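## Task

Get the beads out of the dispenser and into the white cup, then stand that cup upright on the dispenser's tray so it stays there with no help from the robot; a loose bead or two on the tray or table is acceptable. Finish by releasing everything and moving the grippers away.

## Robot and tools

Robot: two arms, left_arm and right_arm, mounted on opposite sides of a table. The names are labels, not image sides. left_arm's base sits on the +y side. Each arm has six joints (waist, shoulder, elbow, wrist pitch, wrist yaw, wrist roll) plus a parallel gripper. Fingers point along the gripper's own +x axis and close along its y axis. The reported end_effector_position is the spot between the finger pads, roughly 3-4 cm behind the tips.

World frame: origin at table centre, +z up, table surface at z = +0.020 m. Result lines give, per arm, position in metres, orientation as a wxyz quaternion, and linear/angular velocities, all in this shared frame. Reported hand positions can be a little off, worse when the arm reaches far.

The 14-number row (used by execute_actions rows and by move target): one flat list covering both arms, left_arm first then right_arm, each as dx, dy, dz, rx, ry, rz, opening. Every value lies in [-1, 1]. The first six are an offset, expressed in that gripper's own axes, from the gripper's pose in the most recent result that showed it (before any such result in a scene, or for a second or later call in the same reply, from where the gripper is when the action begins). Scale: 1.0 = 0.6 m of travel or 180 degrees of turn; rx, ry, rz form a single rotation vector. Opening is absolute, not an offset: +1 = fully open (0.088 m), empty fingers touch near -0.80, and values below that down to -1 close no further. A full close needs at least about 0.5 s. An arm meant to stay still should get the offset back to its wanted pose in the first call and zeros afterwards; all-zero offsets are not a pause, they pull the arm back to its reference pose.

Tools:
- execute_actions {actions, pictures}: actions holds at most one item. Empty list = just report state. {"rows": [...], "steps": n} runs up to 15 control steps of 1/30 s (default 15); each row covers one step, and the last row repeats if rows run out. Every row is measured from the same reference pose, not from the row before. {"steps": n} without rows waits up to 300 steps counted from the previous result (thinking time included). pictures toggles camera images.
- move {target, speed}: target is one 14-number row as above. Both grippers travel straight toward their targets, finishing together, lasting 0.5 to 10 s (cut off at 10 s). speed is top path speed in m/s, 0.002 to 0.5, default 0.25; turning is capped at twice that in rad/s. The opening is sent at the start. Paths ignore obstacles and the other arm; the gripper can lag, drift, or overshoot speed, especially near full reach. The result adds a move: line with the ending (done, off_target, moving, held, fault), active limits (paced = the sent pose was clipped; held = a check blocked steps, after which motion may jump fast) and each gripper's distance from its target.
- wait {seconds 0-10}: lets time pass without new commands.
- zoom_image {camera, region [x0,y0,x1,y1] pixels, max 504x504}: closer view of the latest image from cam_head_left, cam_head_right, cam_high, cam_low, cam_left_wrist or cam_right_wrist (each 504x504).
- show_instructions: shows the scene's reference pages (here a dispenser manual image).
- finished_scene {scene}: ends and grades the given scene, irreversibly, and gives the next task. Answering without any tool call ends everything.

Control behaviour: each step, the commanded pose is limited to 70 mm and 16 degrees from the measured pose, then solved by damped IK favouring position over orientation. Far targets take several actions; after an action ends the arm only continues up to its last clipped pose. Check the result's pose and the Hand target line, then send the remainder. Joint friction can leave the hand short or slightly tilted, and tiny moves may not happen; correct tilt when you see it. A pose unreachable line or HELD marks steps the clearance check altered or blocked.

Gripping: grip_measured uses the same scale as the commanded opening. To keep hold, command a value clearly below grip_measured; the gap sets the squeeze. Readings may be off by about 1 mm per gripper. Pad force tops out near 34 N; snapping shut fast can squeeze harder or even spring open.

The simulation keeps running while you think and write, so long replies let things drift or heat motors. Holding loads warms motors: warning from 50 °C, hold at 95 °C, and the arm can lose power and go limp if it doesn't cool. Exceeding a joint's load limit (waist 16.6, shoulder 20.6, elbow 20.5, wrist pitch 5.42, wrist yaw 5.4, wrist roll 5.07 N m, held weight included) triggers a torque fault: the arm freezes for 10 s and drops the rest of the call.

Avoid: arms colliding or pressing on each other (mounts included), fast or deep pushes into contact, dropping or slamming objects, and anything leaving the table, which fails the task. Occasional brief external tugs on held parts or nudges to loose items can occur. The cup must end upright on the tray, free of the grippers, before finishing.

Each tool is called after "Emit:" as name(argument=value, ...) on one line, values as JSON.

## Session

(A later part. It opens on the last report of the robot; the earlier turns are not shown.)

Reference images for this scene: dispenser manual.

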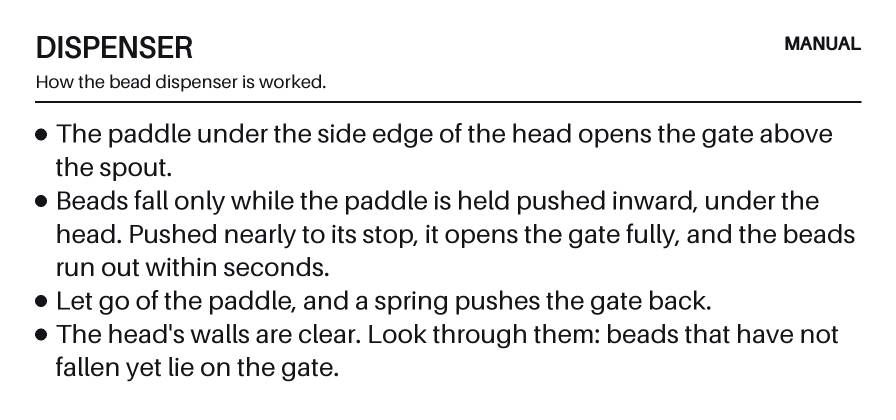

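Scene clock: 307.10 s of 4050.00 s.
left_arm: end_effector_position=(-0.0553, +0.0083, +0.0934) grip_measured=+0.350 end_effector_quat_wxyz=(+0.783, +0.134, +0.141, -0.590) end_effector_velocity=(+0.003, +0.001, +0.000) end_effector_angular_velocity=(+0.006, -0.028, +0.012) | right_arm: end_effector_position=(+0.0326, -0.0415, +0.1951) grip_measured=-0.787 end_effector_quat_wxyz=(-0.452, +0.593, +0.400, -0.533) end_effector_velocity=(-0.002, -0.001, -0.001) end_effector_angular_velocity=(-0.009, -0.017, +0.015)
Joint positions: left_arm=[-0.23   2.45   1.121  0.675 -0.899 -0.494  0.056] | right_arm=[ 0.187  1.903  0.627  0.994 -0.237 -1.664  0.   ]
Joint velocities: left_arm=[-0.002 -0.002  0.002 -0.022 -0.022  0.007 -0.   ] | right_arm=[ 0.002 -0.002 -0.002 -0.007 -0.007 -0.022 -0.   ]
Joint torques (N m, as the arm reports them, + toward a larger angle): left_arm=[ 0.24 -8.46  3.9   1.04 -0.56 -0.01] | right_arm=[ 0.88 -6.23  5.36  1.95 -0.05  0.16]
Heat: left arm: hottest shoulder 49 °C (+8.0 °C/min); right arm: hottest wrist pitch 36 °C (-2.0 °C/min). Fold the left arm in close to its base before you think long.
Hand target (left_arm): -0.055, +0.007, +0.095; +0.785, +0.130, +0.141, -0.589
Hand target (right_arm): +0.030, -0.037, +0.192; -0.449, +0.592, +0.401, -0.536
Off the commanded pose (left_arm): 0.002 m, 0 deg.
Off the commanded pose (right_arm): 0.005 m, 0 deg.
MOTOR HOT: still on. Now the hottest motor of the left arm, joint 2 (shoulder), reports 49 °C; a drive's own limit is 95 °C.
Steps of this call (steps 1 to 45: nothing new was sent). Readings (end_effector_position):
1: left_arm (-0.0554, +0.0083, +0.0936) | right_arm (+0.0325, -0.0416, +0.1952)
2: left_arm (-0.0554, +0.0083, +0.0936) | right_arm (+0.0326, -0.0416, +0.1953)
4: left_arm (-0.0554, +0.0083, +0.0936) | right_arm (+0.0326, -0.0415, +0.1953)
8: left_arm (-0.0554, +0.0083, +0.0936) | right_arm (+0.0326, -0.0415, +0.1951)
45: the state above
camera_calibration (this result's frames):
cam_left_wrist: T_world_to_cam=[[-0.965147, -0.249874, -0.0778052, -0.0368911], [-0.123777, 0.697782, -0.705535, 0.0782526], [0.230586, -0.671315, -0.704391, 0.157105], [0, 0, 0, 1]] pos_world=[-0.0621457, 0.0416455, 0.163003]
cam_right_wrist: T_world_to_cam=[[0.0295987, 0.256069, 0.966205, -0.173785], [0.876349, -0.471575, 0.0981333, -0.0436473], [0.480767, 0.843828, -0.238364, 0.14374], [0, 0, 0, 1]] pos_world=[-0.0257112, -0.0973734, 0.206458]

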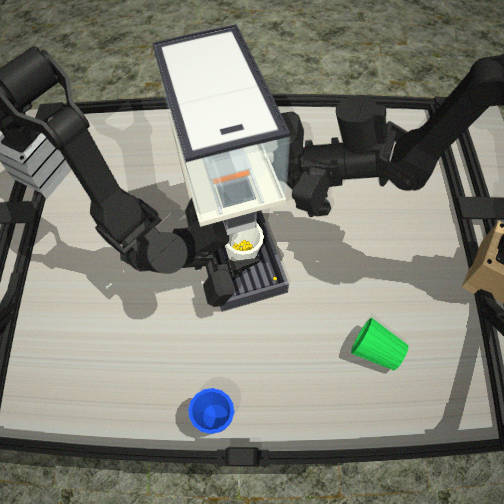

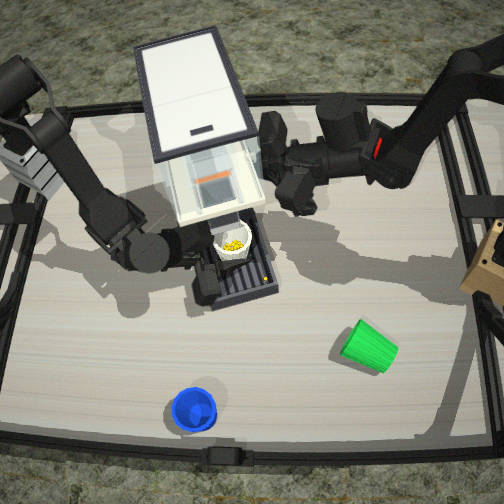

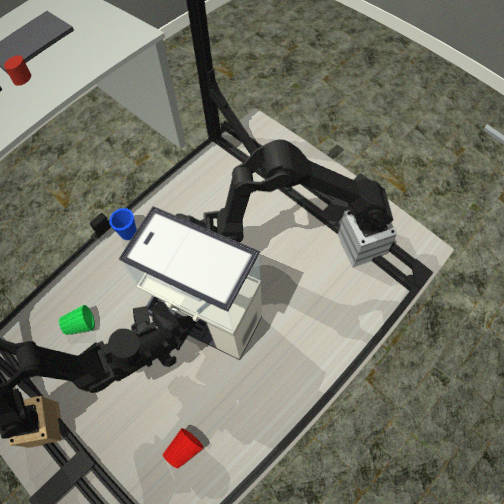

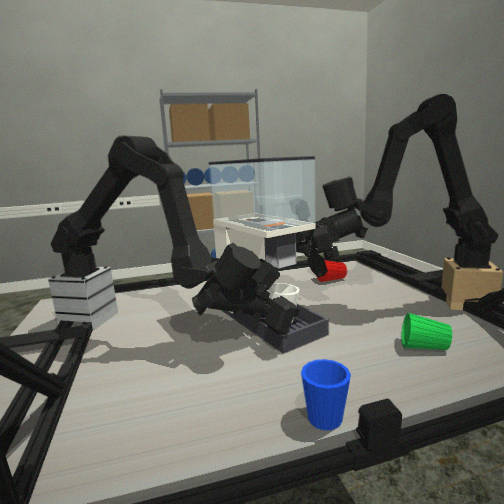

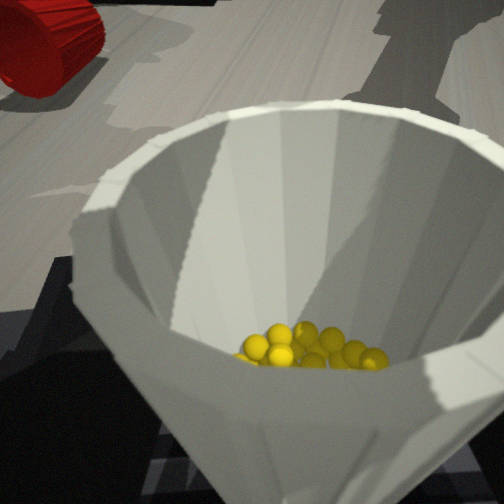

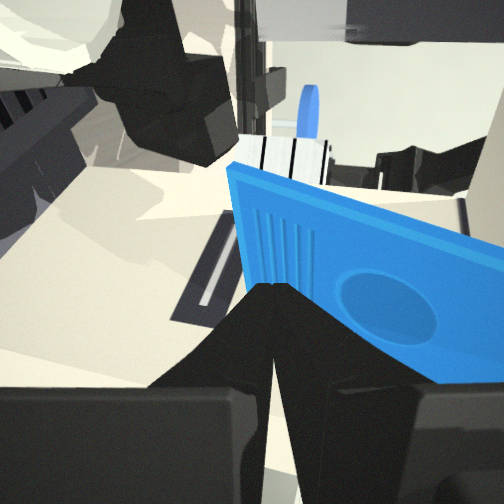

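Emit:
move(target=[0.005,0,-0.014,0,0,0,-0.2,-0.25,0,0,0,0,0,-1], speed=0.1)

Emit:
execute_actions(actions=[{"rows":[[0,0,0,0,0,0,0.4,0,0,0,0,0,0,-1],[0,0,0,0,0,0,0.5,0,0,0,0,0,0,-1],[0,0,0,0,0,0,0.75,0,0,0,0,0,0,-1]],"steps":15}])

Scene clock: 311.70 s of 4050.00 s.
left_arm: end_effector_position=(-0.0554, +0.0088, +0.0884) grip_measured=+0.350 end_effector_quat_wxyz=(+0.783, +0.131, +0.142, -0.592) end_effector_velocity=(-0.001, +0.001, -0.001) end_effector_angular_velocity=(+0.007, +0.005, -0.006) | right_arm: end_effector_position=(+0.0174, -0.1821, +0.2389) grip_measured=-0.787 end_effector_quat_wxyz=(-0.453, +0.594, +0.402, -0.530) end_effector_velocity=(-0.003, -0.003, -0.002) end_effector_angular_velocity=(-0.012, +0.008, +0.016)
Joint positions: left_arm=[-0.23   2.467  1.12   0.696 -0.897 -0.495  0.056] | right_arm=[-0.027  1.138  0.194  0.649 -0.439 -1.729  0.   ]
Joint velocities: left_arm=[-0.002 -0.002 -0.002 -0.007  0.007 -0.007 -0.   ] | right_arm=[-0.007 -0.022 -0.002 -0.037 -0.022 -0.007  0.   ]
Joint torques (N m, as the arm reports them, + toward a larger angle): left_arm=[ 0.13 -7.23  4.39  0.92 -0.57  0.02] | right_arm=[-0.26 -4.16  3.92  1.76 -0.24  0.03]
Heat: left arm: hottest shoulder 49 °C (+5.0 °C/min); right arm: hottest wrist pitch 37 °C (+0.0 °C/min). Fold the left arm in close to its base before you think long.
Hand target (left_arm): -0.055, +0.009, +0.085; +0.783, +0.134, +0.141, -0.590
Hand target (right_arm): +0.016, -0.185, +0.236; -0.451, +0.594, +0.400, -0.532
Off the commanded pose (left_arm): 0.004 m, 0 deg.
Off the commanded pose (right_arm): 0.005 m, 0 deg.
MOTOR HOT: still on. Now the hottest motor of the left arm, joint 2 (shoulder), reports 49 °C; a drive's own limit is 95 °C.
move: done
camera_calibration (this result's frames):
cam_left_wrist: T_world_to_cam=[[-0.965968, -0.24838, -0.0721977, -0.0377665], [-0.126132, 0.696006, -0.70687, 0.0743663], [0.225822, -0.673708, -0.703649, 0.15365], [0, 0, 0, 1]] pos_world=[-0.0617989, 0.0423755, 0.157956]
cam_right_wrist: T_world_to_cam=[[0.0263251, 0.250032, 0.96788, -0.181128], [0.874751, -0.474402, 0.0987599, -0.101573], [0.483857, 0.844054, -0.231204, 0.278514], [0, 0, 0, 1]] pos_world=[-0.0411414, -0.23798, 0.249735]

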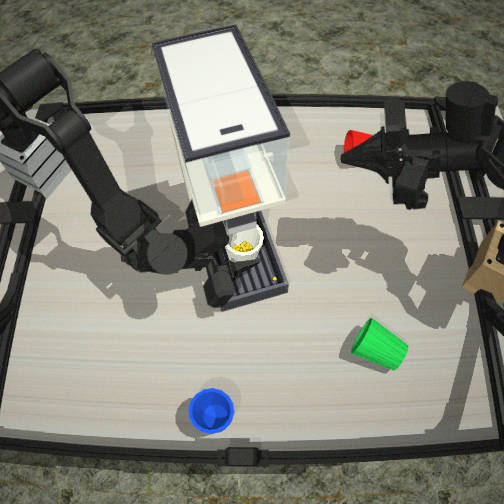

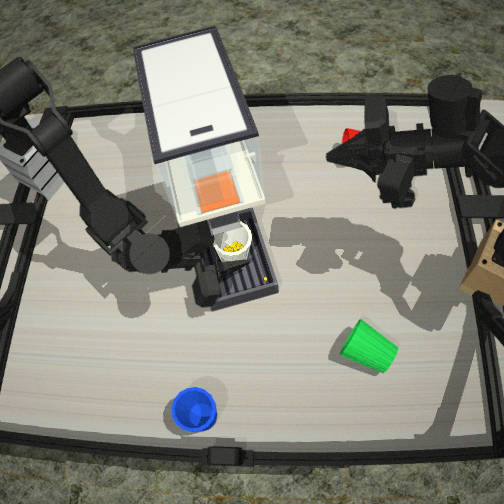

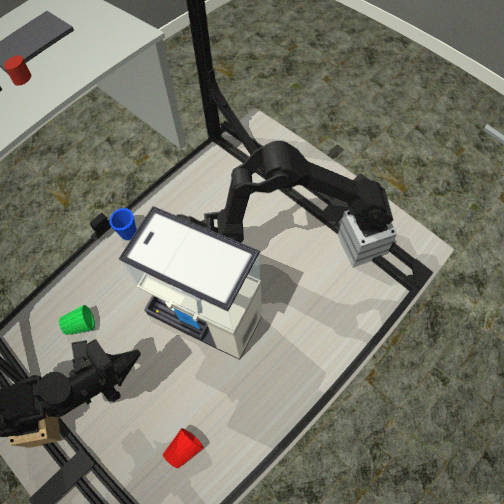

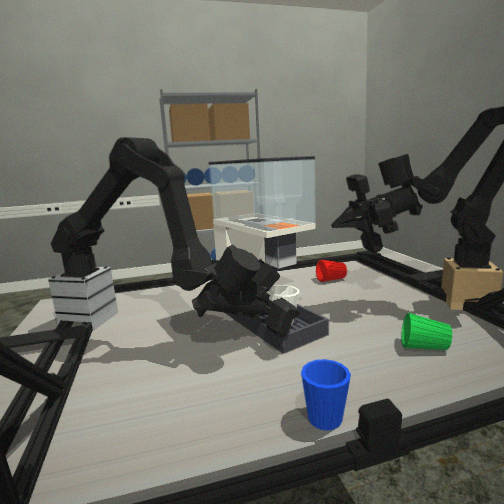

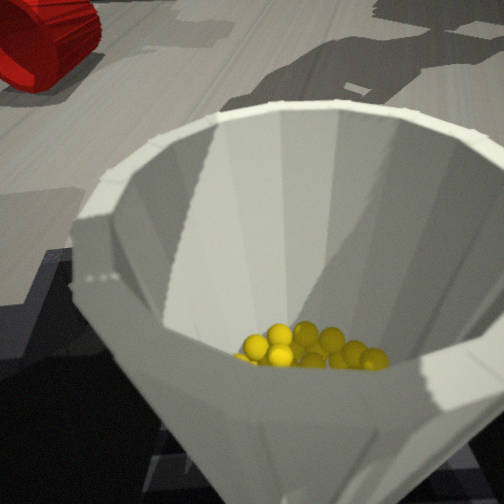

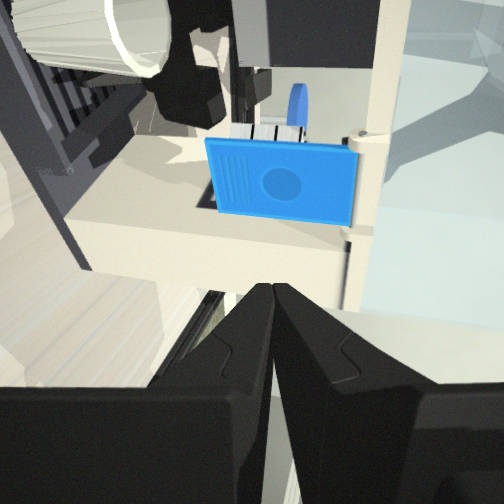

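Scene clock: 312.20 s of 4050.00 s.
left_arm: end_effector_position=(-0.0554, +0.0089, +0.0883) grip_measured=+0.734 end_effector_quat_wxyz=(+0.783, +0.131, +0.142, -0.591) end_effector_velocity=(+0.001, +0.001, +0.000) end_effector_angular_velocity=(-0.003, +0.011, +0.012) | right_arm: end_effector_position=(+0.0173, -0.1822, +0.2391) grip_measured=-0.787 end_effector_quat_wxyz=(-0.453, +0.593, +0.402, -0.530) end_effector_velocity=(-0.002, +0.000, -0.000) end_effector_angular_velocity=(+0.002, -0.007, +0.011)
Joint positions: left_arm=[-0.23   2.467  1.12   0.696 -0.897 -0.497  0.075] | right_arm=[-0.027  1.137  0.194  0.648 -0.439 -1.729  0.   ]
Joint velocities: left_arm=[-0.002 -0.002 -0.002 -0.007 -0.007 -0.022  0.007] | right_arm=[ 0.002  0.002 -0.002  0.007 -0.007 -0.007 -0.   ]
Joint torques (N m, as the arm reports them, + toward a larger angle): left_arm=[ 0.14 -8.41  3.7   0.82 -0.45  0.03] | right_arm=[-0.05 -3.3   5.24  1.93 -0.1   0.1 ]
Heat: left arm: hottest shoulder 49 °C (+5.0 °C/min); right arm: hottest wrist pitch 37 °C (+0.0 °C/min). Fold the left arm in close to its base before you think long.
Hand target (left_arm): -0.055, +0.009, +0.088; +0.783, +0.131, +0.142, -0.592
Hand target (right_arm): +0.017, -0.182, +0.239; -0.453, +0.593, +0.402, -0.529
Off the commanded pose (left_arm): 0.000 m, 0 deg.
Off the commanded pose (right_arm): 0.000 m, 0 deg.
MOTOR HOT: still on. Now the hottest motor of the left arm, joint 2 (shoulder), reports 49 °C; a drive's own limit is 95 °C.
Steps of this call (steps 1 to 15: all 15 steps of this action). Readings (end_effector_position):
1: left_arm (-0.0554, +0.0088, +0.0884) | right_arm (+0.0173, -0.1822, +0.2391)
2: left_arm (-0.0554, +0.0088, +0.0884) | right_arm (+0.0173, -0.1822, +0.2391)
4: left_arm (-0.0554, +0.0088, +0.0884) | right_arm (+0.0173, -0.1822, +0.2391)
8: left_arm (-0.0554, +0.0089, +0.0883) | right_arm (+0.0173, -0.1822, +0.2391)
15: the state above
camera_calibration (this result's frames):
cam_left_wrist: T_world_to_cam=[[-0.965898, -0.248778, -0.0717699, -0.0377424], [-0.126796, 0.696147, -0.706613, 0.0742033], [0.225752, -0.673416, -0.703951, 0.153628], [0, 0, 0, 1]] pos_world=[-0.0617284, 0.0424096, 0.157871]
cam_right_wrist: T_world_to_cam=[[0.0261229, 0.249673, 0.967978, -0.181345], [0.874913, -0.47412, 0.0986798, -0.101464], [0.483576, 0.844318, -0.230828, 0.278565], [0, 0, 0, 1]] pos_world=[-0.041198, -0.238026, 0.249851]

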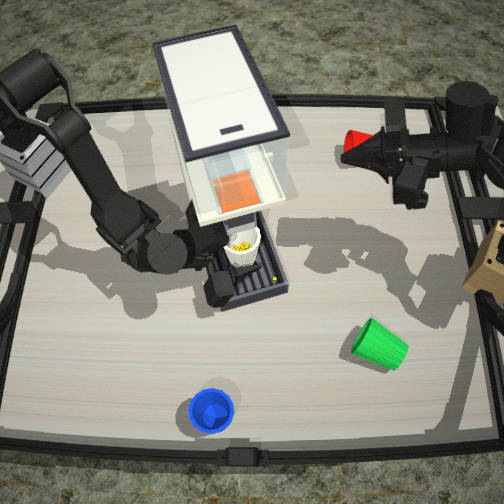

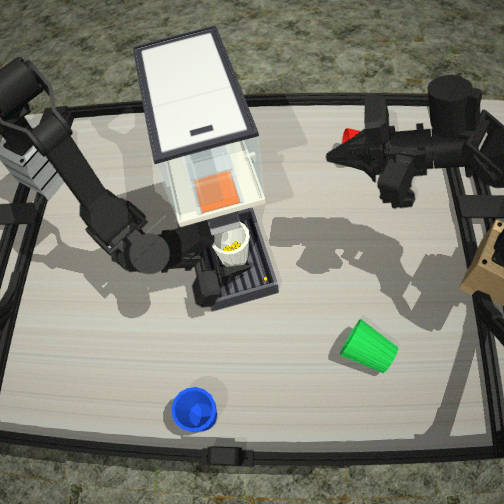

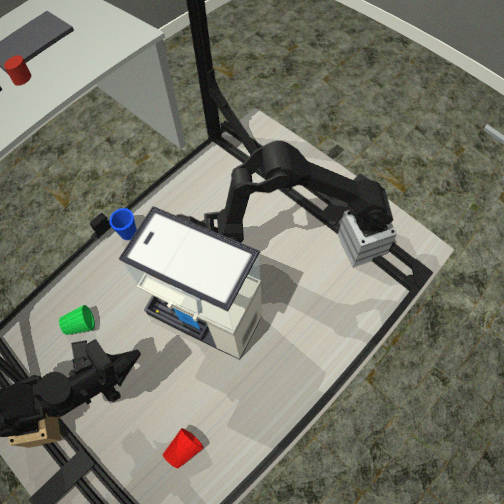

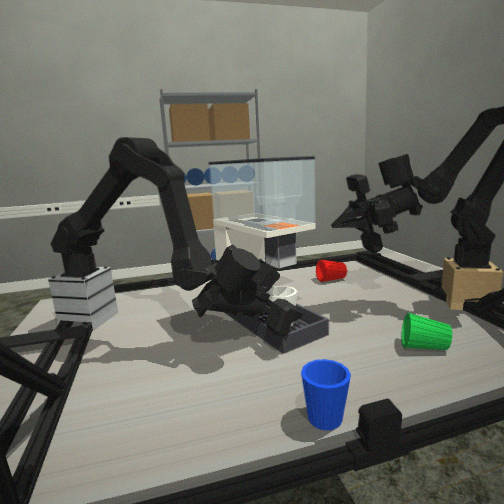

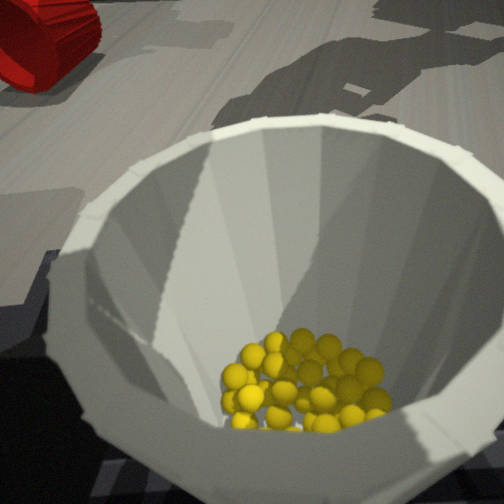

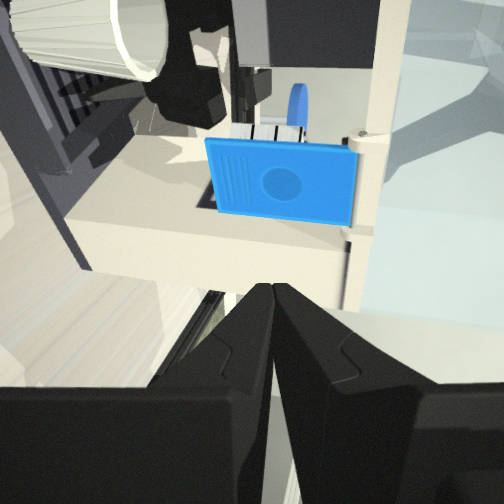

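Cup settled upright. Retreat.

Emit:
move(target=[-0.3,0,0,0,0,0,0.75,0,0,0,0,0,0,-1], speed=0.1)

Scene clock: 315.57 s of 4050.00 s.
left_arm: end_effector_position=(-0.0984, +0.1690, +0.1500) grip_measured=+0.750 end_effector_quat_wxyz=(+0.784, +0.140, +0.140, -0.588) end_effector_velocity=(-0.001, +0.002, +0.005) end_effector_angular_velocity=(-0.009, +0.022, +0.020) | right_arm: end_effector_position=(+0.0173, -0.1822, +0.2391) grip_measured=-0.787 end_effector_quat_wxyz=(-0.453, +0.593, +0.402, -0.530) end_effector_velocity=(+0.000, -0.002, -0.000) end_effector_angular_velocity=(-0.002, -0.004, +0.002)
Joint positions: left_arm=[-0.659  2.121  0.971 -0.125 -1.158 -1.191  0.076] | right_arm=[-0.027  1.137  0.194  0.648 -0.439 -1.729  0.   ]
Joint velocities: left_arm=[-0.007 -0.007  0.022 -0.066 -0.007 -0.066 -0.   ] | right_arm=[-0.007 -0.007 -0.002 -0.007 -0.007 -0.007  0.   ]
Joint torques (N m, as the arm reports them, + toward a larger angle): left_arm=[-0.21 -7.91  4.83  0.08 -0.91 -0.06] | right_arm=[-0.07 -3.36  5.24  1.88 -0.1   0.09]
Heat: left arm: hottest shoulder 49 °C (+2.0 °C/min); right arm: hottest wrist pitch 37 °C (+0.0 °C/min). Fold the left arm in close to its base before you think long.
Hand target (left_arm): -0.102, +0.169, +0.155; +0.783, +0.132, +0.143, -0.590
Hand target (right_arm): +0.017, -0.182, +0.239; -0.453, +0.593, +0.402, -0.530
Off the commanded pose (left_arm): 0.007 m, 1 deg.
Off the commanded pose (right_arm): 0.000 m, 0 deg.
MOTOR HOT: still on. Now the hottest motor of the left arm, joint 2 (shoulder), reports 49 °C; a drive's own limit is 95 °C.
move: done
camera_calibration (this result's frames):
cam_left_wrist: T_world_to_cam=[[-0.963912, -0.250761, -0.0894053, -0.0319221], [-0.11802, 0.703525, -0.700802, -0.000345637], [0.238633, -0.66496, -0.707731, 0.315035], [0, 0, 0, 1]] pos_world=[-0.105988, 0.201724, 0.219864]
cam_right_wrist: T_world_to_cam=[[0.0261229, 0.249673, 0.967978, -0.181345], [0.874913, -0.47412, 0.0986798, -0.101464], [0.483576, 0.844318, -0.230828, 0.278565], [0, 0, 0, 1]] pos_world=[-0.041198, -0.238026, 0.249851]

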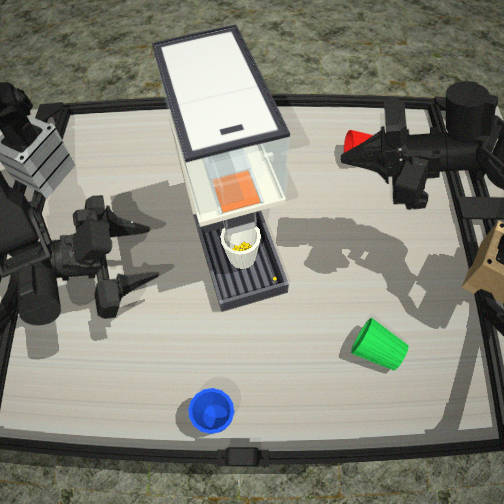

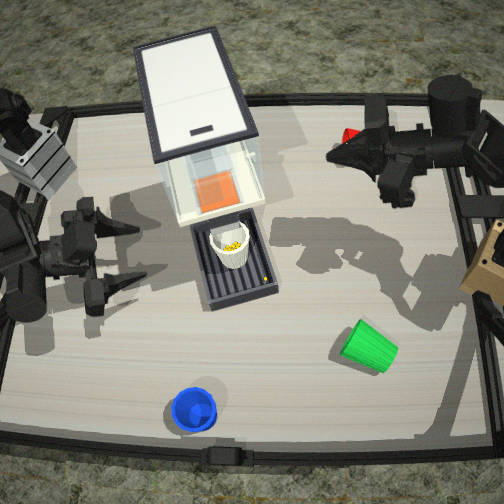

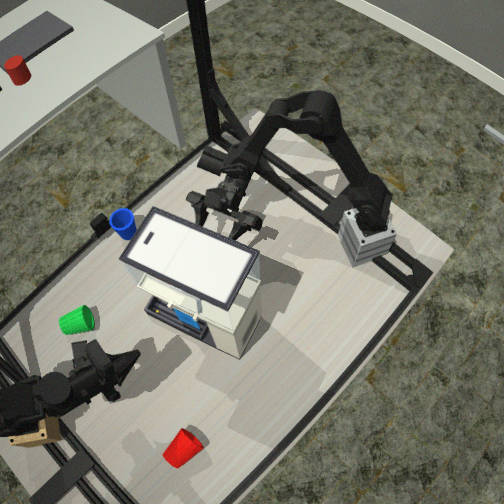

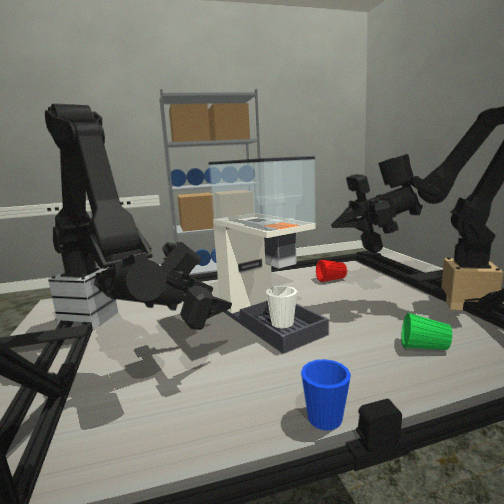

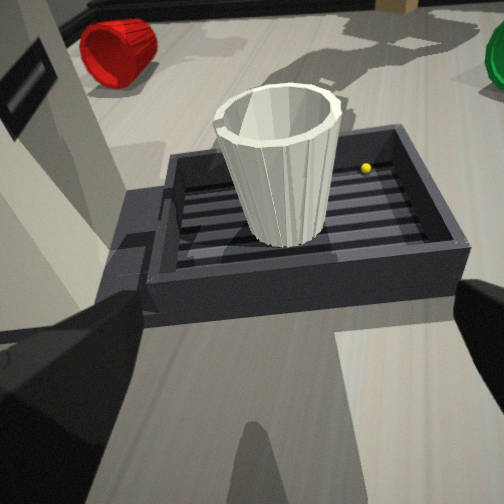

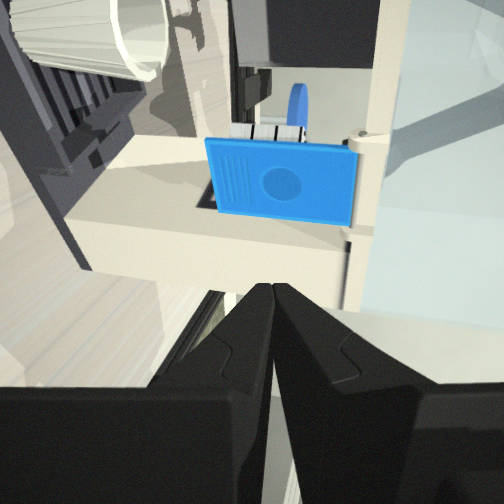

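Emit:
finished_scene(scene=2)

The scene is finished: the task was done.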